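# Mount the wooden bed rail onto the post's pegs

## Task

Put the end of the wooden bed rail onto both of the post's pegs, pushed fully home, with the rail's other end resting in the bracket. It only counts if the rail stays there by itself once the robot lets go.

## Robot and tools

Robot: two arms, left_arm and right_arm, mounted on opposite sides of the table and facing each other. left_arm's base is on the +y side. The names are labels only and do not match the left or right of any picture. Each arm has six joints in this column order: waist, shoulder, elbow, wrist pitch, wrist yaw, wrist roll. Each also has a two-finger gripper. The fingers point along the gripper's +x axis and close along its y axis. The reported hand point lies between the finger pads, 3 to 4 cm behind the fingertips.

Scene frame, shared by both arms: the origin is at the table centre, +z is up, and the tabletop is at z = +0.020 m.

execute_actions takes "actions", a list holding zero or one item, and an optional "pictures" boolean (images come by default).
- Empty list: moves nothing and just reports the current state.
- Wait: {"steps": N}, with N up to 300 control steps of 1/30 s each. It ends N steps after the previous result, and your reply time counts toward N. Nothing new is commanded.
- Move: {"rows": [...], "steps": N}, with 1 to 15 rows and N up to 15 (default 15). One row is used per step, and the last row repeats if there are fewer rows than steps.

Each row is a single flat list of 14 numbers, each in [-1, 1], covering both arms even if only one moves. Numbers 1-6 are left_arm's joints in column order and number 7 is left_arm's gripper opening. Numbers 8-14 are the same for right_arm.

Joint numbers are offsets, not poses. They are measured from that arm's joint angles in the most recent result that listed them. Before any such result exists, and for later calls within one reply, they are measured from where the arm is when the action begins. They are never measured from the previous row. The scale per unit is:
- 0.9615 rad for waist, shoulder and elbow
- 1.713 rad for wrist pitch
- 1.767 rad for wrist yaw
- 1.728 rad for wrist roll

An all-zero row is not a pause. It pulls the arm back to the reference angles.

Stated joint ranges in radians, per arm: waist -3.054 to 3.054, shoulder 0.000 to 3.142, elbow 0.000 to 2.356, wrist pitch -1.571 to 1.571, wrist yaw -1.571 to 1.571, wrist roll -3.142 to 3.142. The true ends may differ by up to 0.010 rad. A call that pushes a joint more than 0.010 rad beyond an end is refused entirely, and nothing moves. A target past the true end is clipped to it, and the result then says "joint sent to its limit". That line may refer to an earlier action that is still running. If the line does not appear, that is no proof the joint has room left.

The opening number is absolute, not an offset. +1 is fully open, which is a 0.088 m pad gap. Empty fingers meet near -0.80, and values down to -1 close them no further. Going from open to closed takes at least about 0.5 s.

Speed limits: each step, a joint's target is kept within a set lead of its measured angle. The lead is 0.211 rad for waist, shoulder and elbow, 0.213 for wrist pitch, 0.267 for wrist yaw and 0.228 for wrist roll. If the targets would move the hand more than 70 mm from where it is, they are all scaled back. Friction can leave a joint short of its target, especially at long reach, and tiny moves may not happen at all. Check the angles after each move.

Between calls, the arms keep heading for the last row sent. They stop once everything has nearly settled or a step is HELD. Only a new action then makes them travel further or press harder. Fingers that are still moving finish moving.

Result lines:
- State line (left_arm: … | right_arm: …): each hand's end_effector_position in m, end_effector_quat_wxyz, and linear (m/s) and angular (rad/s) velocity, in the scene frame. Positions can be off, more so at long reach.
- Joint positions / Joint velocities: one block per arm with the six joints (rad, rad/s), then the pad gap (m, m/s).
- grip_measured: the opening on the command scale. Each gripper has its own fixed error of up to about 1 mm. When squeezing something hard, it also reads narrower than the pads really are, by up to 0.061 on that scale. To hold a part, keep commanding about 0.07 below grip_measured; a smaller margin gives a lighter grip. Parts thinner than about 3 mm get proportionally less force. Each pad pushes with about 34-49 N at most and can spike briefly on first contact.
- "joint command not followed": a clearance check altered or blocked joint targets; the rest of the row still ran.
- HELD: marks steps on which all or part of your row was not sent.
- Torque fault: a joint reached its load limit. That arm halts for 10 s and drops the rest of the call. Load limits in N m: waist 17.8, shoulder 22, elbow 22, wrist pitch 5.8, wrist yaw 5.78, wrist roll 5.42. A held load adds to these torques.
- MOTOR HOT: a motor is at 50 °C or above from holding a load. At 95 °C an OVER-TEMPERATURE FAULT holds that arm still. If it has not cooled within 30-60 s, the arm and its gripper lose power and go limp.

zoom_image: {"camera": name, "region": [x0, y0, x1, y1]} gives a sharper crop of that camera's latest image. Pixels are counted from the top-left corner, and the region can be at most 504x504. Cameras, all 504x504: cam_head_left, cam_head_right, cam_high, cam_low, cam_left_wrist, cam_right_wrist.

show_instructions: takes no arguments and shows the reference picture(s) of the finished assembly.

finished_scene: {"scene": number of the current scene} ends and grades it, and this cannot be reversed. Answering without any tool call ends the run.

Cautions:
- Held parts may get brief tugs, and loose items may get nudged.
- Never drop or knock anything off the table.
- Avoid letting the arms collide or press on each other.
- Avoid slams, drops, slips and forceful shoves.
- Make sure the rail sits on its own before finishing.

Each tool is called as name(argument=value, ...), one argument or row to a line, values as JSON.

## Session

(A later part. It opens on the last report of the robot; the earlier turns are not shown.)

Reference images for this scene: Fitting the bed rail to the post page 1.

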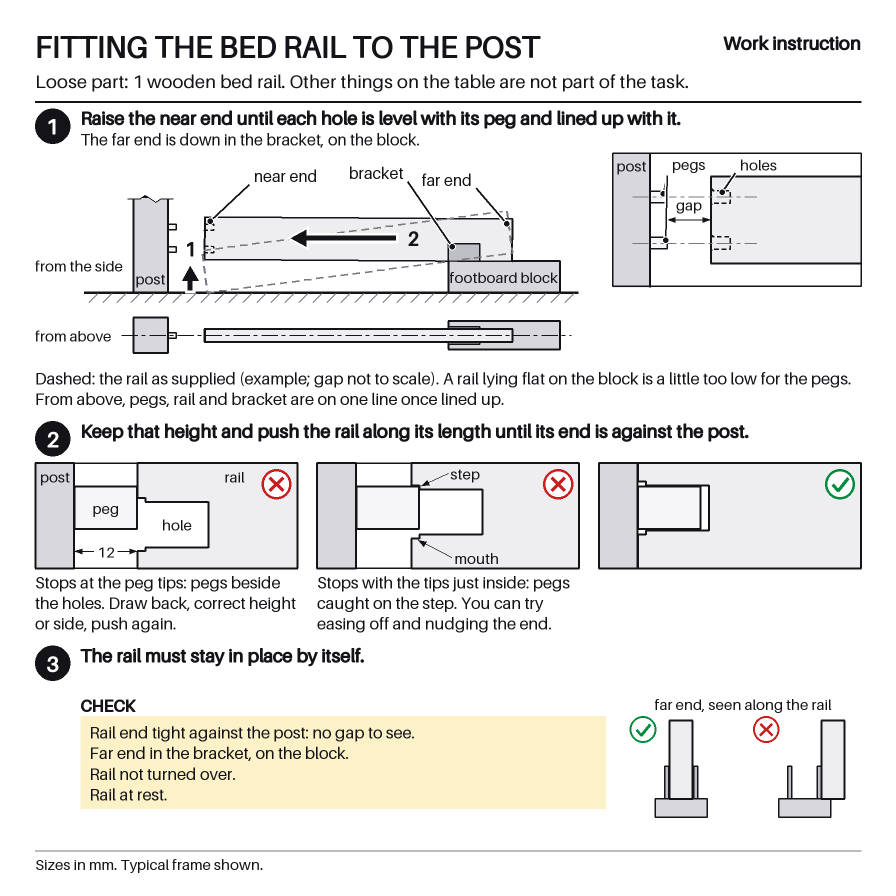

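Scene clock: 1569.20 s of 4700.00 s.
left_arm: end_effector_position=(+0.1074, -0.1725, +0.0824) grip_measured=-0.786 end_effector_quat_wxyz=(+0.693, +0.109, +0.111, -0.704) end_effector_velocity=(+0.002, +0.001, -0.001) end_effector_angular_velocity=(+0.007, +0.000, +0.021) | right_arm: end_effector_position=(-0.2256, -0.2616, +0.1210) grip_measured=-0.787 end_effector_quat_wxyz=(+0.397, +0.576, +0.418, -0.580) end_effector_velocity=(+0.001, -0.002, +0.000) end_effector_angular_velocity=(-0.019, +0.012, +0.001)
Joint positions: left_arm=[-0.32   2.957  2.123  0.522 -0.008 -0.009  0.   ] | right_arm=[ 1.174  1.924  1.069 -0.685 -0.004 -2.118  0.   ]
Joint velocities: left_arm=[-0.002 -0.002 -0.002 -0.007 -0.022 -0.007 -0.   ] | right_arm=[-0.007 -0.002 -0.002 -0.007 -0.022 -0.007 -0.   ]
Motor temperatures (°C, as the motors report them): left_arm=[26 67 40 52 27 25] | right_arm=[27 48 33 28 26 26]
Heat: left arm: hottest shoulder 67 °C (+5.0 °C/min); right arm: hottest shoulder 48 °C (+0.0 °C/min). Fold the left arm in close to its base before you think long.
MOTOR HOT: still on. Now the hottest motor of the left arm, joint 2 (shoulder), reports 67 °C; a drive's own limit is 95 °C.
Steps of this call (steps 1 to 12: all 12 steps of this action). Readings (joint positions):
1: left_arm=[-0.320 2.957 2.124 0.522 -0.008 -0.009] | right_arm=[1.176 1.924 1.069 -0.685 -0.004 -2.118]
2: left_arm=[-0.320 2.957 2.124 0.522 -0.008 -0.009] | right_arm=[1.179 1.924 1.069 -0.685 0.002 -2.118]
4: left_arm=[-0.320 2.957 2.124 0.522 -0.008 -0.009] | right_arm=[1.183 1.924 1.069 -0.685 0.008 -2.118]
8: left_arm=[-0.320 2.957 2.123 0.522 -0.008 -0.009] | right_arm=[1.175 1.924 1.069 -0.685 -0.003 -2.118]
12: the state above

execute_actions(
  actions=[
    {"rows": [[0,0,0,0.006,0,0,-1,-0.018,0,0,0,0.006,0,-1]], "steps": 15},
  ],
  pictures=false,
)

execute_actions(
  actions=[
    {"rows": [[0,0,0,0.006,0,0,-1,-0.018,0,0,0,0.006,0,-1]], "steps": 15},
  ],
  pictures=false,
)

execute_actions(
  actions=[
    {"rows": [[0,0,0,0.006,0,0,-1,-0.018,0,0,0,0.006,0,-1]], "steps": 15},
  ],
  pictures=false,
)

execute_actions(
  actions=[
    {"rows": [[0,0,-0.02,0.012,0,0,-1,-0.018,0,0,0,0.006,0,-1]], "steps": 15},
  ],
  pictures=false,
)

execute_actions(
  actions=[
    {"rows": [[0,0,-0.02,0.012,0,0,-1,-0.018,0,0,0,0.006,0,-1]], "steps": 15},
  ],
  pictures=false,
)

execute_actions(
  actions=[
    {"rows": [[0,0,-0.02,0.012,0,0,-1,-0.018,0,0,0,0.006,0,-1]], "steps": 15},
  ],
  pictures=false,
)

execute_actions(
  actions=[
    {"rows": [[0,0,0,-0.002,0,0,-1,-0.018,0,0,0,0.006,0,-1]], "steps": 15},
  ],
  pictures=false,
)

execute_actions(
  actions=[
    {"rows": [[0,0,0,-0.002,0,0,-1,-0.018,0,0,0,0.006,0,-1]], "steps": 15},
  ],
  pictures=false,
)

execute_actions(
  actions=[
    {"rows": [[0,0,0,-0.002,0,0,-1,-0.018,0,0,0,0.006,0,-1]], "steps": 15},
  ],
)

Scene clock: 1581.27 s of 4700.00 s.
left_arm: end_effector_position=(+0.1074, -0.1730, +0.0838) grip_measured=-0.786 end_effector_quat_wxyz=(+0.693, +0.106, +0.109, -0.705) end_effector_velocity=(-0.001, -0.000, +0.002) end_effector_angular_velocity=(+0.003, +0.005, +0.007) | right_arm: end_effector_position=(-0.2257, -0.2617, +0.1210) grip_measured=-0.787 end_effector_quat_wxyz=(+0.397, +0.575, +0.418, -0.581) end_effector_velocity=(-0.001, +0.001, +0.000) end_effector_angular_velocity=(+0.001, +0.010, +0.005)
Joint positions: left_arm=[-0.32   2.957  2.123  0.529 -0.008 -0.009  0.   ] | right_arm=[ 1.174  1.924  1.069 -0.685 -0.006 -2.118  0.   ]
Joint velocities: left_arm=[-0.002 -0.007 -0.002 -0.007 -0.007 -0.007  0.   ] | right_arm=[-0.002 -0.002 -0.002  0.007 -0.007 -0.007 -0.   ]
Motor temperatures (°C, as the motors report them): left_arm=[26 72 39 51 27 25] | right_arm=[27 48 33 28 26 26]
Heat: left arm: hottest shoulder 72 °C (+13.2 °C/min); right arm: hottest shoulder 48 °C (+0.0 °C/min). Fold the left arm in close to its base before you think long.
MOTOR HOT: still on. Now the hottest motor of the left arm, joint 2 (shoulder), reports 72 °C; a drive's own limit is 95 °C.
Steps of this call (steps 1 to 15: the robot went on to your last target; steps 16 to 90: nothing new was sent; then 8.57 s passed at rest; steps 91 to 105: all 15 steps of this action). Readings (joint positions):
91: left_arm=[-0.320 2.957 2.123 0.523 -0.008 -0.009] | right_arm=[1.174 1.924 1.069 -0.685 -0.005 -2.118]
92: left_arm=[-0.320 2.957 2.123 0.525 -0.008 -0.009] | right_arm=[1.174 1.924 1.069 -0.685 -0.005 -2.118]
94: left_arm=[-0.320 2.957 2.123 0.527 -0.008 -0.009] | right_arm=[1.174 1.924 1.069 -0.685 -0.006 -2.118]
98: left_arm=[-0.320 2.957 2.123 0.528 -0.008 -0.009] | right_arm=[1.174 1.924 1.069 -0.685 -0.006 -2.118]
105: the state above

Scene clock: 1581.77 s of 4700.00 s.
left_arm: end_effector_position=(+0.1074, -0.1732, +0.0847) grip_measured=-0.786 end_effector_quat_wxyz=(+0.693, +0.105, +0.107, -0.705) end_effector_velocity=(-0.003, -0.000, +0.001) end_effector_angular_velocity=(+0.003, +0.009, -0.007) | right_arm: end_effector_position=(-0.2258, -0.2618, +0.1210) grip_measured=-0.787 end_effector_quat_wxyz=(+0.397, +0.575, +0.418, -0.581) end_effector_velocity=(-0.001, -0.005, -0.001) end_effector_angular_velocity=(-0.023, +0.010, -0.004)
Joint positions: left_arm=[-0.32   2.957  2.123  0.533 -0.008 -0.009  0.   ] | right_arm=[ 1.174  1.924  1.069 -0.685 -0.006 -2.118  0.   ]
Joint velocities: left_arm=[-0.002 -0.002  0.002 -0.007  0.007 -0.007 -0.   ] | right_arm=[ 0.002  0.002 -0.002 -0.007 -0.022  0.007 -0.   ]
Motor temperatures (°C, as the motors report them): left_arm=[26 72 39 52 27 25] | right_arm=[27 48 33 28 26 26]
Heat: left arm: hottest shoulder 72 °C (+13.1 °C/min); right arm: hottest shoulder 48 °C (+0.0 °C/min). Fold the left arm in close to its base before you think long.
MOTOR HOT: still on. Now the hottest motor of the left arm, joint 2 (shoulder), reports 72 °C; a drive's own limit is 95 °C.
Steps of this call (steps 1 to 15: all 15 steps of this action). Readings (joint positions):
1: left_arm=[-0.320 2.957 2.123 0.530 -0.008 -0.009] | right_arm=[1.174 1.924 1.069 -0.685 -0.006 -2.118]
2: left_arm=[-0.320 2.957 2.123 0.531 -0.008 -0.009] | right_arm=[1.174 1.924 1.069 -0.685 -0.006 -2.118]
4: left_arm=[-0.320 2.957 2.123 0.532 -0.008 -0.009] | right_arm=[1.174 1.924 1.069 -0.685 -0.006 -2.118]
8: left_arm=[-0.320 2.957 2.123 0.533 -0.008 -0.009] | right_arm=[1.174 1.924 1.069 -0.685 -0.006 -2.118]
15: the state above

Scene clock: 1582.27 s of 4700.00 s.
left_arm: end_effector_position=(+0.1074, -0.1734, +0.0853) grip_measured=-0.786 end_effector_quat_wxyz=(+0.694, +0.104, +0.106, -0.705) end_effector_velocity=(-0.001, +0.000, -0.002) end_effector_angular_velocity=(+0.007, +0.005, +0.007) | right_arm: end_effector_position=(-0.2257, -0.2618, +0.1210) grip_measured=-0.787 end_effector_quat_wxyz=(+0.397, +0.575, +0.418, -0.581) end_effector_velocity=(+0.000, -0.001, +0.001) end_effector_angular_velocity=(-0.007, +0.004, -0.010)
Joint positions: left_arm=[-0.32   2.957  2.123  0.536 -0.008 -0.009  0.   ] | right_arm=[ 1.174  1.924  1.069 -0.685 -0.007 -2.118  0.   ]
Joint velocities: left_arm=[-0.002  0.002  0.002 -0.007 -0.007 -0.007 -0.   ] | right_arm=[-0.002 -0.002  0.002 -0.007 -0.007  0.007 -0.   ]
Motor temperatures (°C, as the motors report them): left_arm=[26 72 39 52 27 25] | right_arm=[27 48 33 28 26 26]
Heat: left arm: hottest shoulder 72 °C (+13.2 °C/min); right arm: hottest shoulder 48 °C (+0.0 °C/min). Fold the left arm in close to its base before you think long.
MOTOR HOT: still on. Now the hottest motor of the left arm, joint 2 (shoulder), reports 72 °C; a drive's own limit is 95 °C.
Steps of this call (steps 1 to 15: all 15 steps of this action). Readings (joint positions):
1: left_arm=[-0.320 2.957 2.123 0.534 -0.008 -0.009] | right_arm=[1.174 1.924 1.069 -0.685 -0.006 -2.118]
2: left_arm=[-0.320 2.957 2.123 0.535 -0.008 -0.009] | right_arm=[1.174 1.924 1.069 -0.685 -0.006 -2.118]
4: left_arm=[-0.320 2.957 2.123 0.535 -0.008 -0.009] | right_arm=[1.174 1.924 1.069 -0.685 -0.006 -2.118]
8: left_arm=[-0.320 2.957 2.123 0.536 -0.008 -0.009] | right_arm=[1.174 1.924 1.069 -0.685 -0.007 -2.118]
15: the state above

Scene clock: 1582.77 s of 4700.00 s.
left_arm: end_effector_position=(+0.1074, -0.1725, +0.0845) grip_measured=-0.786 end_effector_quat_wxyz=(+0.694, +0.102, +0.104, -0.705) end_effector_velocity=(-0.001, +0.002, -0.003) end_effector_angular_velocity=(+0.013, +0.019, +0.011) | right_arm: end_effector_position=(-0.2258, -0.2618, +0.1210) grip_measured=-0.787 end_effector_quat_wxyz=(+0.397, +0.575, +0.418, -0.581) end_effector_velocity=(-0.000, -0.003, +0.000) end_effector_angular_velocity=(-0.010, +0.001, +0.010)
Joint positions: left_arm=[-0.32   2.957  2.114  0.551 -0.008 -0.009  0.   ] | right_arm=[ 1.174  1.924  1.069 -0.685 -0.007 -2.118  0.   ]
Joint velocities: left_arm=[-0.002 -0.002 -0.007 -0.007 -0.007 -0.022 -0.   ] | right_arm=[ 0.002 -0.002 -0.002 -0.007 -0.007 -0.007 -0.   ]
Motor temperatures (°C, as the motors report them): left_arm=[26 72 39 52 27 25] | right_arm=[27 48 33 28 26 26]
Heat: left arm: hottest shoulder 72 °C (+13.1 °C/min); right arm: hottest shoulder 48 °C (+0.0 °C/min). Fold the left arm in close to its base before you think long.
MOTOR HOT: still on. Now the hottest motor of the left arm, joint 2 (shoulder), reports 72 °C; a drive's own limit is 95 °C.
Steps of this call (steps 1 to 15: all 15 steps of this action). Readings (joint positions):
1: left_arm=[-0.320 2.957 2.121 0.540 -0.008 -0.009] | right_arm=[1.174 1.924 1.069 -0.685 -0.007 -2.118]
2: left_arm=[-0.320 2.957 2.119 0.544 -0.008 -0.009] | right_arm=[1.174 1.924 1.069 -0.685 -0.007 -2.118]
4: left_arm=[-0.320 2.957 2.116 0.548 -0.008 -0.009] | right_arm=[1.174 1.924 1.069 -0.685 -0.007 -2.118]
8: left_arm=[-0.320 2.957 2.114 0.550 -0.008 -0.009] | right_arm=[1.174 1.924 1.069 -0.685 -0.007 -2.118]
15: the state above

Scene clock: 1583.27 s of 4700.00 s.
left_arm: end_effector_position=(+0.1074, -0.1716, +0.0841) grip_measured=-0.786 end_effector_quat_wxyz=(+0.694, +0.099, +0.102, -0.706) end_effector_velocity=(+0.005, -0.001, +0.001) end_effector_angular_velocity=(+0.002, +0.001, +0.026) | right_arm: end_effector_position=(-0.2257, -0.2618, +0.1210) grip_measured=-0.787 end_effector_quat_wxyz=(+0.396, +0.575, +0.418, -0.581) end_effector_velocity=(+0.001, -0.000, -0.001) end_effector_angular_velocity=(+0.007, -0.005, +0.024)
Joint positions: left_arm=[-0.32   2.957  2.105  0.567 -0.008 -0.009  0.   ] | right_arm=[ 1.173  1.924  1.069 -0.685 -0.008 -2.118  0.   ]
Joint velocities: left_arm=[ 0.002 -0.002  0.002 -0.007 -0.022 -0.007 -0.   ] | right_arm=[ 0.002 -0.002 -0.007  0.007  0.007 -0.022 -0.   ]
Motor temperatures (°C, as the motors report them): left_arm=[26 73 39 52 27 25] | right_arm=[27 48 33 28 26 26]
Heat: left arm: hottest shoulder 73 °C (+14.2 °C/min); right arm: hottest shoulder 48 °C (+0.0 °C/min). Fold the left arm in close to its base before you think long.
MOTOR HOT: still on. Now the hottest motor of the left arm, joint 2 (shoulder), reports 73 °C; a drive's own limit is 95 °C.
Steps of this call (steps 1 to 15: all 15 steps of this action). Readings (joint positions):
1: left_arm=[-0.320 2.957 2.111 0.555 -0.008 -0.009] | right_arm=[1.174 1.924 1.069 -0.685 -0.007 -2.118]
2: left_arm=[-0.320 2.957 2.109 0.560 -0.008 -0.009] | right_arm=[1.174 1.924 1.069 -0.685 -0.007 -2.118]
4: left_arm=[-0.320 2.957 2.107 0.564 -0.008 -0.009] | right_arm=[1.173 1.924 1.069 -0.685 -0.008 -2.118]
8: left_arm=[-0.320 2.957 2.105 0.566 -0.008 -0.009] | right_arm=[1.173 1.924 1.069 -0.685 -0.008 -2.118]
15: the state above

Scene clock: 1583.77 s of 4700.00 s.
left_arm: end_effector_position=(+0.1074, -0.1709, +0.0841) grip_measured=-0.786 end_effector_quat_wxyz=(+0.695, +0.096, +0.099, -0.706) end_effector_velocity=(+0.005, +0.001, -0.004) end_effector_angular_velocity=(+0.012, -0.013, +0.022) | right_arm: end_effector_position=(-0.2258, -0.2618, +0.1210) grip_measured=-0.787 end_effector_quat_wxyz=(+0.396, +0.574, +0.418, -0.581) end_effector_velocity=(-0.000, -0.003, +0.000) end_effector_angular_velocity=(-0.009, +0.000, +0.039)
Joint positions: left_arm=[-0.32   2.957  2.097  0.583 -0.008 -0.009  0.   ] | right_arm=[ 1.173  1.924  1.069 -0.685 -0.008 -2.118  0.   ]
Joint velocities: left_arm=[ 0.002  0.002 -0.002 -0.007 -0.022  0.007  0.   ] | right_arm=[ 0.002 -0.002 -0.002 -0.007 -0.007 -0.037 -0.   ]
Motor temperatures (°C, as the motors report them): left_arm=[26 73 39 52 27 25] | right_arm=[27 48 33 28 26 26]
Heat: left arm: hottest shoulder 73 °C (+14.1 °C/min); right arm: hottest shoulder 48 °C (+0.0 °C/min). Fold the left arm in close to its base before you think long.
MOTOR HOT: still on. Now the hottest motor of the left arm, joint 2 (shoulder), reports 73 °C; a drive's own limit is 95 °C.
Steps of this call (steps 1 to 15: all 15 steps of this action). Readings (joint positions):
1: left_arm=[-0.320 2.957 2.103 0.571 -0.008 -0.009] | right_arm=[1.173 1.924 1.069 -0.685 -0.008 -2.118]
2: left_arm=[-0.320 2.957 2.101 0.576 -0.008 -0.009] | right_arm=[1.173 1.924 1.069 -0.685 -0.008 -2.118]
4: left_arm=[-0.320 2.957 2.098 0.580 -0.008 -0.009] | right_arm=[1.173 1.924 1.069 -0.685 -0.008 -2.118]
8: left_arm=[-0.320 2.957 2.097 0.583 -0.008 -0.009] | right_arm=[1.173 1.924 1.069 -0.685 -0.008 -2.118]
15: the state above

Scene clock: 1584.27 s of 4700.00 s.
left_arm: end_effector_position=(+0.1074, -0.1708, +0.0839) grip_measured=-0.786 end_effector_quat_wxyz=(+0.695, +0.097, +0.099, -0.706) end_effector_velocity=(-0.004, +0.001, -0.001) end_effector_angular_velocity=(+0.007, -0.009, -0.002) | right_arm: end_effector_position=(-0.2257, -0.2618, +0.1210) grip_measured=-0.787 end_effector_quat_wxyz=(+0.396, +0.574, +0.418, -0.582) end_effector_velocity=(+0.001, -0.005, -0.002) end_effector_angular_velocity=(-0.018, -0.005, -0.005)
Joint positions: left_arm=[-0.32   2.957  2.097  0.583 -0.008 -0.009  0.   ] | right_arm=[ 1.173  1.924  1.069 -0.685 -0.008 -2.118  0.   ]
Joint velocities: left_arm=[-0.007 -0.002 -0.002 -0.007 -0.007  0.007 -0.   ] | right_arm=[ 0.002  0.002 -0.007 -0.007 -0.007  0.007 -0.   ]
Motor temperatures (°C, as the motors report them): left_arm=[26 73 39 52 27 25] | right_arm=[28 48 33 28 26 26]
Heat: left arm: hottest shoulder 73 °C (+14.2 °C/min); right arm: hottest shoulder 48 °C (+0.0 °C/min). Fold the left arm in close to its base before you think long.
MOTOR HOT: still on. Now the hottest motor of the left arm, joint 2 (shoulder), reports 73 °C; a drive's own limit is 95 °C.
Steps of this call (steps 1 to 15: all 15 steps of this action). Readings (joint positions):
1: left_arm=[-0.320 2.957 2.097 0.583 -0.008 -0.009] | right_arm=[1.173 1.924 1.069 -0.685 -0.008 -2.118]
2: left_arm=[-0.320 2.957 2.097 0.583 -0.008 -0.009] | right_arm=[1.173 1.924 1.069 -0.685 -0.008 -2.118]
4: left_arm=[-0.320 2.957 2.097 0.583 -0.008 -0.009] | right_arm=[1.173 1.924 1.069 -0.685 -0.008 -2.118]
8: left_arm=[-0.320 2.957 2.097 0.583 -0.008 -0.009] | right_arm=[1.173 1.924 1.069 -0.685 -0.008 -2.118]
15: the state above

Scene clock: 1584.77 s of 4700.00 s.
left_arm: end_effector_position=(+0.1074, -0.1708, +0.0837) grip_measured=-0.786 end_effector_quat_wxyz=(+0.695, +0.097, +0.100, -0.706) end_effector_velocity=(-0.004, +0.002, -0.004) end_effector_angular_velocity=(+0.022, -0.010, -0.002) | right_arm: end_effector_position=(-0.2258, -0.2618, +0.1210) grip_measured=-0.787 end_effector_quat_wxyz=(+0.396, +0.574, +0.418, -0.582) end_effector_velocity=(+0.002, -0.003, +0.001) end_effector_angular_velocity=(-0.018, -0.005, +0.005)
Joint positions: left_arm=[-0.32   2.957  2.097  0.582 -0.008 -0.009  0.   ] | right_arm=[ 1.173  1.924  1.069 -0.685 -0.009 -2.118  0.   ]
Joint velocities: left_arm=[-0.007 -0.002 -0.002 -0.022 -0.007  0.007 -0.   ] | right_arm=[-0.002 -0.002  0.002 -0.022 -0.007 -0.007 -0.   ]
Motor temperatures (°C, as the motors report them): left_arm=[26 73 39 52 27 25] | right_arm=[28 48 33 28 26 26]
Heat: left arm: hottest shoulder 73 °C (+14.1 °C/min); right arm: hottest shoulder 48 °C (+0.0 °C/min). Fold the left arm in close to its base before you think long.
MOTOR HOT: still on. Now the hottest motor of the left arm, joint 2 (shoulder), reports 73 °C; a drive's own limit is 95 °C.
Steps of this call (steps 1 to 15: all 15 steps of this action). Readings (joint positions):
1: left_arm=[-0.320 2.957 2.097 0.582 -0.008 -0.009] | right_arm=[1.173 1.924 1.069 -0.685 -0.008 -2.118]
2: left_arm=[-0.320 2.957 2.097 0.582 -0.008 -0.009] | right_arm=[1.173 1.924 1.069 -0.685 -0.008 -2.118]
4: left_arm=[-0.320 2.957 2.097 0.582 -0.008 -0.009] | right_arm=[1.173 1.924 1.069 -0.685 -0.009 -2.118]
8: left_arm=[-0.320 2.957 2.097 0.582 -0.008 -0.009] | right_arm=[1.173 1.924 1.069 -0.685 -0.009 -2.118]
15: the state above

Scene clock: 1585.27 s of 4700.00 s.
left_arm: end_effector_position=(+0.1074, -0.1707, +0.0836) grip_measured=-0.786 end_effector_quat_wxyz=(+0.694, +0.097, +0.100, -0.706) end_effector_velocity=(+0.002, +0.002, -0.006) end_effector_angular_velocity=(+0.017, +0.001, +0.021) | right_arm: end_effector_position=(-0.2257, -0.2617, +0.1210) grip_measured=-0.787 end_effector_quat_wxyz=(+0.396, +0.574, +0.418, -0.582) end_effector_velocity=(-0.001, +0.001, +0.002) end_effector_angular_velocity=(+0.005, +0.013, +0.005)
Joint positions: left_arm=[-0.32   2.957  2.097  0.581 -0.008 -0.009  0.   ] | right_arm=[ 1.173  1.924  1.069 -0.685 -0.009 -2.118  0.   ]
Joint velocities: left_arm=[-0.002  0.002 -0.007 -0.007 -0.022 -0.007 -0.   ] | right_arm=[-0.002 -0.007 -0.002  0.007 -0.007 -0.007 -0.   ]
Motor temperatures (°C, as the motors report them): left_arm=[26 73 39 52 27 25] | right_arm=[28 48 33 28 26 26]
Heat: left arm: hottest shoulder 73 °C (+14.2 °C/min); right arm: hottest shoulder 48 °C (+0.0 °C/min). Fold the left arm in close to its base before you think long.
MOTOR HOT: still on. Now the hottest motor of the left arm, joint 2 (shoulder), reports 73 °C; a drive's own limit is 95 °C.
Steps of this call (steps 1 to 15: all 15 steps of this action). Readings (joint positions):
1: left_arm=[-0.320 2.957 2.097 0.581 -0.008 -0.009] | right_arm=[1.173 1.924 1.069 -0.685 -0.009 -2.118]
2: left_arm=[-0.320 2.957 2.097 0.581 -0.008 -0.009] | right_arm=[1.173 1.924 1.069 -0.685 -0.009 -2.118]
4: left_arm=[-0.320 2.957 2.097 0.581 -0.008 -0.009] | right_arm=[1.173 1.924 1.069 -0.685 -0.009 -2.118]
8: left_arm=[-0.320 2.957 2.097 0.581 -0.008 -0.009] | right_arm=[1.173 1.924 1.069 -0.685 -0.009 -2.118]
15: the state above

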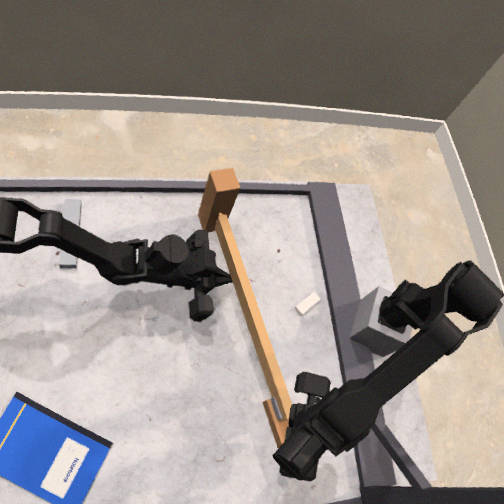

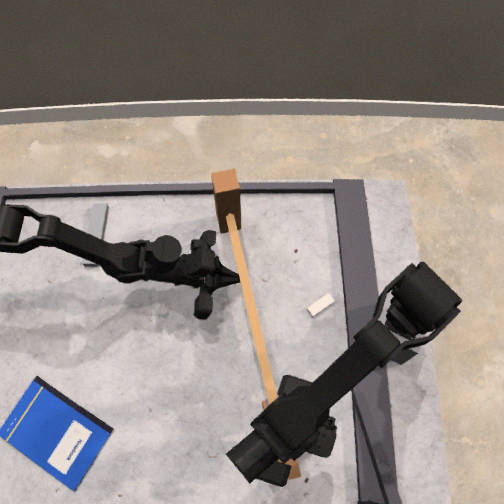

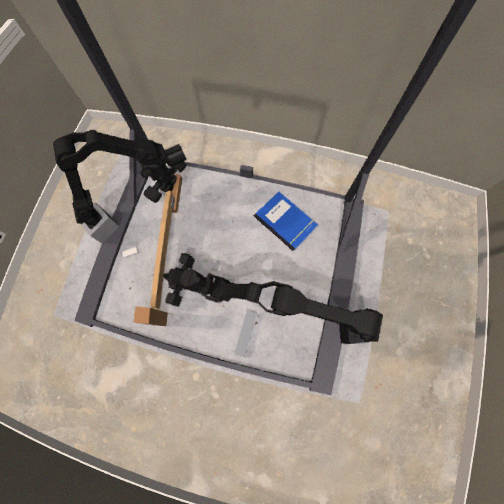

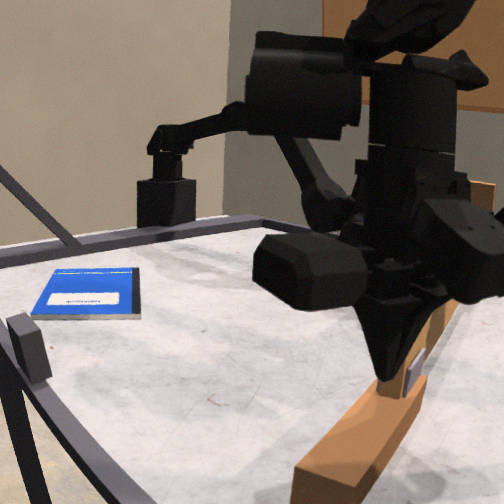

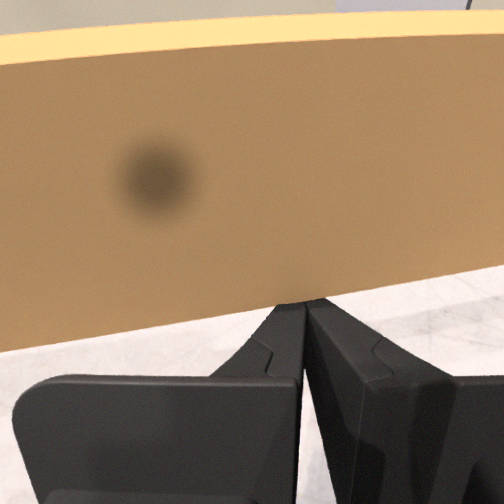

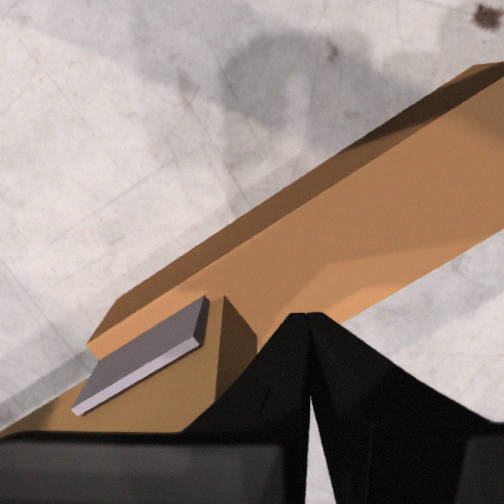

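execute_actions(
  actions=[
    {"rows": [[0,0,0,-0.04,0,0,-1,-0.01,0,0,0,0.004,0,-1]], "steps": 15},
  ],
  pictures=false,
)

execute_actions(
  actions=[
    {"rows": [[0,-0.05,-0.3,0.13,0,0,-1,-0.01,0,0,0,0.004,0,-1]], "steps": 15},
  ],
  pictures=false,
)

execute_actions(
  actions=[
    {"steps": 15},
  ],
  pictures=false,
)

execute_actions(
  actions=[
    {"rows": [[0,-1,-1,0.2,0,0,-1,0,0,0,0,0,0,-1]], "steps": 15},
  ],
  pictures=false,
)

execute_actions(
  actions=[
    {"steps": 60},
  ],
  pictures=false,
)

execute_actions(
  actions=[
    {"rows": [[0,-0.4,-0.4,0,0,0,-1,0,0,0,0,0,0,-1]], "steps": 15},
  ],
  pictures=false,
)

execute_actions(
  actions=[
    {"steps": 60},
  ],
  pictures=false,
)

Scene clock: 1594.07 s of 4700.00 s.
left_arm: end_effector_position=(+0.1075, -0.1663, +0.0698) grip_measured=-0.786 end_effector_quat_wxyz=(+0.691, +0.121, +0.123, -0.702) end_effector_velocity=(-0.001, +0.003, -0.007) end_effector_angular_velocity=(+0.027, +0.004, +0.007) | right_arm: end_effector_position=(-0.2258, -0.2618, +0.1210) grip_measured=-0.787 end_effector_quat_wxyz=(+0.396, +0.574, +0.418, -0.582) end_effector_velocity=(+0.001, -0.002, +0.000) end_effector_angular_velocity=(-0.010, +0.001, +0.005)
Joint positions: left_arm=[-0.32   2.957  2.097  0.515 -0.008 -0.009  0.   ] | right_arm=[ 1.173  1.924  1.069 -0.685 -0.01  -2.118  0.   ]
Joint velocities: left_arm=[-0.002  0.002 -0.002 -0.022 -0.007 -0.007 -0.   ] | right_arm=[-0.002 -0.002 -0.002 -0.007 -0.007 -0.007 -0.   ]
Motor temperatures (°C, as the motors report them): left_arm=[26 76 39 51 27 25] | right_arm=[28 48 33 28 26 26]
Heat: left arm: hottest shoulder 76 °C (+18.0 °C/min); right arm: hottest shoulder 48 °C (+0.0 °C/min). Fold the left arm in close to its base before you think long.
MOTOR HOT: still on. Now the hottest motor of the left arm, joint 2 (shoulder), reports 76 °C; a drive's own limit is 95 °C.
Steps of this call (steps 1 to 15: the robot went on to your last target; steps 16 to 90: nothing new was sent; then 5.30 s passed at rest; steps 91 to 105: all 15 steps of this action). Readings (joint positions):
91: left_arm=[-0.320 2.957 2.097 0.565 -0.008 -0.009] | right_arm=[1.173 1.924 1.069 -0.685 -0.009 -2.118]
92: left_arm=[-0.320 2.957 2.097 0.550 -0.008 -0.009] | right_arm=[1.173 1.924 1.069 -0.685 -0.009 -2.118]
94: left_arm=[-0.320 2.957 2.097 0.532 -0.008 -0.009] | right_arm=[1.173 1.924 1.069 -0.685 -0.009 -2.118]
98: left_arm=[-0.320 2.957 2.097 0.518 -0.008 -0.009] | right_arm=[1.173 1.924 1.069 -0.685 -0.010 -2.118]
105: the state above

Scene clock: 1594.57 s of 4700.00 s.
left_arm: end_effector_position=(+0.1084, -0.1327, +0.0560) grip_measured=-0.786 end_effector_quat_wxyz=(+0.693, +0.108, +0.110, -0.704) end_effector_velocity=(-0.003, +0.002, -0.000) end_effector_angular_velocity=(+0.003, +0.009, -0.007) | right_arm: end_effector_position=(-0.2258, -0.2618, +0.1210) grip_measured=-0.787 end_effector_quat_wxyz=(+0.396, +0.574, +0.418, -0.582) end_effector_velocity=(+0.006, -0.005, -0.002) end_effector_angular_velocity=(-0.020, -0.026, +0.005)
Joint positions: left_arm=[-0.32   2.895  1.838  0.748 -0.008 -0.009  0.   ] | right_arm=[ 1.173  1.924  1.069 -0.685 -0.01  -2.118  0.   ]
Joint velocities: left_arm=[-0.002 -0.007 -0.017  0.007  0.007 -0.007 -0.   ] | right_arm=[-0.002  0.002 -0.007 -0.022  0.007 -0.007 -0.   ]
Motor temperatures (°C, as the motors report them): left_arm=[26 76 39 51 27 25] | right_arm=[28 48 33 28 26 26]
Heat: left arm: hottest shoulder 76 °C (+18.2 °C/min); right arm: hottest shoulder 48 °C (+0.0 °C/min). Fold the left arm in close to its base before you think long.
MOTOR HOT: still on. Now the hottest motor of the left arm, joint 2 (shoulder), reports 76 °C; a drive's own limit is 95 °C.
Steps of this call (steps 1 to 15: all 15 steps of this action). Readings (joint positions):
1: left_arm=[-0.320 2.950 2.050 0.578 -0.008 -0.009] | right_arm=[1.173 1.924 1.069 -0.685 -0.010 -2.118]
2: left_arm=[-0.320 2.935 1.993 0.631 -0.008 -0.009] | right_arm=[1.173 1.924 1.069 -0.685 -0.010 -2.118]
4: left_arm=[-0.320 2.917 1.907 0.703 -0.008 -0.009] | right_arm=[1.173 1.924 1.069 -0.685 -0.010 -2.118]
8: left_arm=[-0.320 2.900 1.852 0.737 -0.008 -0.009] | right_arm=[1.173 1.924 1.069 -0.685 -0.010 -2.118]
15: the state above

Scene clock: 1595.07 s of 4700.00 s.
left_arm: end_effector_position=(+0.1084, -0.1326, +0.0560) grip_measured=-0.786 end_effector_quat_wxyz=(+0.693, +0.108, +0.110, -0.704) end_effector_velocity=(-0.000, +0.002, -0.004) end_effector_angular_velocity=(+0.013, +0.018, +0.011) | right_arm: end_effector_position=(-0.2258, -0.2618, +0.1210) grip_measured=-0.787 end_effector_quat_wxyz=(+0.396, +0.574, +0.418, -0.582) end_effector_velocity=(-0.004, +0.001, +0.003) end_effector_angular_velocity=(-0.000, +0.028, +0.006)
Joint positions: left_arm=[-0.32   2.895  1.837  0.749 -0.008 -0.009  0.   ] | right_arm=[ 1.173  1.924  1.069 -0.685 -0.01  -2.118  0.   ]
Joint velocities: left_arm=[-0.002  0.002 -0.002 -0.007 -0.007 -0.022  0.   ] | right_arm=[-0.002 -0.007  0.002  0.007 -0.022 -0.007 -0.   ]
Motor temperatures (°C, as the motors report them): left_arm=[26 76 38 51 27 25] | right_arm=[28 48 33 28 26 26]
Heat: left arm: hottest shoulder 76 °C (+18.0 °C/min); right arm: hottest shoulder 48 °C (+0.0 °C/min). Fold the left arm in close to its base before you think long.
MOTOR HOT: still on. Now the hottest motor of the left arm, joint 2 (shoulder), reports 76 °C; a drive's own limit is 95 °C.
Steps of this call (steps 1 to 15: the robot went on to your last target). Readings (joint positions):
1: left_arm=[-0.320 2.895 1.838 0.749 -0.008 -0.009] | right_arm=[1.173 1.924 1.069 -0.685 -0.010 -2.118]
2: left_arm=[-0.320 2.895 1.838 0.749 -0.008 -0.009] | right_arm=[1.173 1.924 1.069 -0.685 -0.010 -2.118]
4: left_arm=[-0.320 2.895 1.837 0.749 -0.008 -0.009] | right_arm=[1.173 1.924 1.069 -0.685 -0.010 -2.118]
8: left_arm=[-0.320 2.895 1.837 0.749 -0.008 -0.009] | right_arm=[1.173 1.924 1.069 -0.685 -0.010 -2.118]
15: the state above
All arms were judged still, so your last target was given up. Only a new action makes them travel on or press farther. Fingers that are still opening or closing keep moving.

Scene clock: 1595.57 s of 4700.00 s.
left_arm: end_effector_position=(+0.1114, -0.0140, +0.2517) grip_measured=-0.786 end_effector_quat_wxyz=(+0.701, +0.018, +0.024, -0.713) end_effector_velocity=(+0.009, +0.351, +0.330) end_effector_angular_velocity=(-0.193, -0.003, +0.004) | right_arm: end_effector_position=(-0.2261, -0.2621, +0.1210) grip_measured=-0.787 end_effector_quat_wxyz=(+0.397, +0.574, +0.418, -0.582) end_effector_velocity=(-0.002, -0.001, +0.003) end_effector_angular_velocity=(-0.012, +0.018, +0.006)
Joint positions: left_arm=[-0.32   2.149  1.003  1.087 -0.008 -0.009  0.   ] | right_arm=[ 1.174  1.924  1.069 -0.685 -0.01  -2.118  0.   ]
Joint velocities: left_arm=[-0.002 -1.78  -1.58  -0.007 -0.007  0.007 -0.   ] | right_arm=[-0.002 -0.007  0.002 -0.007 -0.022 -0.007 -0.   ]
Motor temperatures (°C, as the motors report them): left_arm=[26 76 38 51 27 25] | right_arm=[28 48 33 28 26 26]
Heat: left arm: hottest shoulder 76 °C (+19.2 °C/min); right arm: hottest shoulder 48 °C (+0.0 °C/min). Fold the left arm in close to its base before you think long.
MOTOR HOT: still on. Now the hottest motor of the left arm, joint 2 (shoulder), reports 76 °C; a drive's own limit is 95 °C.
Steps of this call (steps 1 to 15: all 15 steps of this action). Readings (joint positions):
1: left_arm=[-0.320 2.866 1.801 0.785 -0.008 -0.009] | right_arm=[1.173 1.924 1.069 -0.685 -0.010 -2.118]
2: left_arm=[-0.320 2.837 1.746 0.828 -0.008 -0.009] | right_arm=[1.173 1.924 1.069 -0.685 -0.010 -2.118]
4: left_arm=[-0.320 2.777 1.644 0.923 -0.008 -0.009] | right_arm=[1.174 1.924 1.069 -0.685 -0.010 -2.118]
8: left_arm=[-0.320 2.580 1.412 1.047 -0.008 -0.009] | right_arm=[1.174 1.924 1.069 -0.685 -0.010 -2.118]
15: the state above

Scene clock: 1597.57 s of 4700.00 s.
left_arm: end_effector_position=(+0.1122, +0.0174, +0.3136) grip_measured=-0.786 end_effector_quat_wxyz=(+0.701, -0.017, -0.011, -0.713) end_effector_velocity=(-0.000, +0.001, -0.001) end_effector_angular_velocity=(+0.007, -0.007, +0.015) | right_arm: end_effector_position=(-0.2261, -0.2621, +0.1210) grip_measured=-0.787 end_effector_quat_wxyz=(+0.397, +0.574, +0.418, -0.582) end_effector_velocity=(-0.002, -0.002, +0.001) end_effector_angular_velocity=(-0.015, +0.015, +0.020)
Joint positions: left_arm=[-0.32   1.939  0.885  1.092 -0.008 -0.009  0.   ] | right_arm=[ 1.174  1.924  1.069 -0.685 -0.01  -2.118  0.   ]
Joint velocities: left_arm=[-0.007 -0.002 -0.002 -0.007 -0.022  0.007 -0.   ] | right_arm=[-0.002 -0.002  0.002 -0.007 -0.022 -0.022 -0.   ]
Motor temperatures (°C, as the motors report them): left_arm=[26 75 38 51 27 25] | right_arm=[28 48 33 28 26 26]
Heat: left arm: hottest shoulder 75 °C (+18.2 °C/min); right arm: hottest shoulder 48 °C (+0.0 °C/min). Fold the left arm in close to its base before you think long.
MOTOR HOT: still on. Now the hottest motor of the left arm, joint 2 (shoulder), reports 75 °C; a drive's own limit is 95 °C.
Steps of this call (steps 1 to 30: the robot went on to your last target; steps 31 to 60: nothing new was sent). Readings (joint positions):
1: left_arm=[-0.320 2.092 0.961 1.087 -0.008 -0.009] | right_arm=[1.174 1.924 1.069 -0.685 -0.010 -2.118]
2: left_arm=[-0.320 2.047 0.933 1.087 -0.008 -0.009] | right_arm=[1.174 1.924 1.069 -0.685 -0.010 -2.118]
4: left_arm=[-0.320 1.982 0.911 1.095 -0.008 -0.009] | right_arm=[1.174 1.924 1.069 -0.685 -0.010 -2.118]
8: left_arm=[-0.320 1.939 0.900 1.097 -0.008 -0.009] | right_arm=[1.174 1.924 1.069 -0.685 -0.010 -2.118]
60: the state above
All arms were judged still, so your last target was given up. Only a new action makes them travel on or press farther. Fingers that are still opening or closing keep moving.

Scene clock: 1598.07 s of 4700.00 s.
left_arm: end_effector_position=(+0.1147, +0.1133, +0.3310) grip_measured=-0.786 end_effector_quat_wxyz=(+0.701, -0.017, -0.011, -0.713) end_effector_velocity=(+0.000, +0.004, -0.008) end_effector_angular_velocity=(+0.017, +0.007, +0.005) | right_arm: end_effector_position=(-0.2262, -0.2622, +0.1210) grip_measured=-0.787 end_effector_quat_wxyz=(+0.397, +0.573, +0.418, -0.582) end_effector_velocity=(-0.000, -0.004, -0.001) end_effector_angular_velocity=(-0.024, +0.010, -0.009)
Joint positions: left_arm=[-0.32   1.568  0.513  1.094 -0.008 -0.009  0.   ] | right_arm=[ 1.174  1.924  1.069 -0.685 -0.01  -2.118  0.   ]
Joint velocities: left_arm=[-0.002  0.002 -0.022  0.007 -0.007 -0.007 -0.   ] | right_arm=[-0.002  0.002 -0.002 -0.007 -0.022  0.007  0.   ]
Motor temperatures (°C, as the motors report them): left_arm=[26 75 38 51 27 25] | right_arm=[27 48 33 28 26 26]
Heat: left arm: hottest shoulder 75 °C (+18.0 °C/min); right arm: hottest shoulder 48 °C (+0.0 °C/min). Fold the left arm in close to its base before you think long.
MOTOR HOT: still on. Now the hottest motor of the left arm, joint 2 (shoulder), reports 75 °C; a drive's own limit is 95 °C.
Steps of this call (steps 1 to 15: all 15 steps of this action). Readings (joint positions):
1: left_arm=[-0.320 1.906 0.847 1.091 -0.008 -0.009] | right_arm=[1.174 1.924 1.069 -0.685 -0.010 -2.118]
2: left_arm=[-0.320 1.857 0.784 1.088 -0.008 -0.009] | right_arm=[1.174 1.924 1.069 -0.685 -0.010 -2.118]
4: left_arm=[-0.320 1.739 0.654 1.088 -0.008 -0.009] | right_arm=[1.174 1.924 1.069 -0.685 -0.010 -2.118]
8: left_arm=[-0.320 1.587 0.541 1.095 -0.008 -0.009] | right_arm=[1.174 1.924 1.069 -0.685 -0.010 -2.118]
15: the state above

Scene clock: 1600.07 s of 4700.00 s.
left_arm: end_effector_position=(+0.1147, +0.1136, +0.3310) grip_measured=-0.786 end_effector_quat_wxyz=(+0.701, -0.017, -0.011, -0.713) end_effector_velocity=(+0.000, +0.001, +0.002) end_effector_angular_velocity=(-0.007, +0.022, +0.004) | right_arm: end_effector_position=(-0.2262, -0.2622, +0.1210) grip_measured=-0.787 end_effector_quat_wxyz=(+0.397, +0.573, +0.418, -0.582) end_effector_velocity=(+0.001, -0.006, +0.000) end_effector_angular_velocity=(-0.030, +0.003, +0.020)
Joint positions: left_arm=[-0.32   1.567  0.512  1.094 -0.008 -0.009  0.   ] | right_arm=[ 1.174  1.924  1.069 -0.685 -0.01  -2.118  0.   ]
Joint velocities: left_arm=[-0.002 -0.002 -0.002  0.007 -0.007 -0.022 -0.   ] | right_arm=[-0.002 -0.002 -0.002 -0.022 -0.022 -0.022 -0.   ]
Motor temperatures (°C, as the motors report them): left_arm=[26 74 38 50 27 25] | right_arm=[27 48 33 28 26 26]
Heat: left arm: hottest shoulder 74 °C (+17.0 °C/min); right arm: hottest shoulder 48 °C (+0.0 °C/min). Fold the left arm in close to its base before you think long.
MOTOR HOT: still on. Now the hottest motor of the left arm, joint 2 (shoulder), reports 74 °C; a drive's own limit is 95 °C.
Steps of this call (steps 1 to 15: the robot went on to your last target; steps 16 to 60: nothing new was sent). Readings (joint positions):
1: left_arm=[-0.320 1.568 0.513 1.094 -0.008 -0.009] | right_arm=[1.174 1.924 1.069 -0.685 -0.010 -2.118]
2: left_arm=[-0.320 1.568 0.513 1.094 -0.008 -0.009] | right_arm=[1.174 1.924 1.069 -0.685 -0.010 -2.118]
4: left_arm=[-0.320 1.567 0.512 1.094 -0.008 -0.009] | right_arm=[1.174 1.924 1.069 -0.685 -0.010 -2.118]
8: left_arm=[-0.320 1.567 0.512 1.094 -0.008 -0.009] | right_arm=[1.174 1.924 1.069 -0.685 -0.010 -2.118]
60: the state above
All arms were judged still, so your last target was given up. Only a new action makes them travel on or press farther. Fingers that are still opening or closing keep moving.


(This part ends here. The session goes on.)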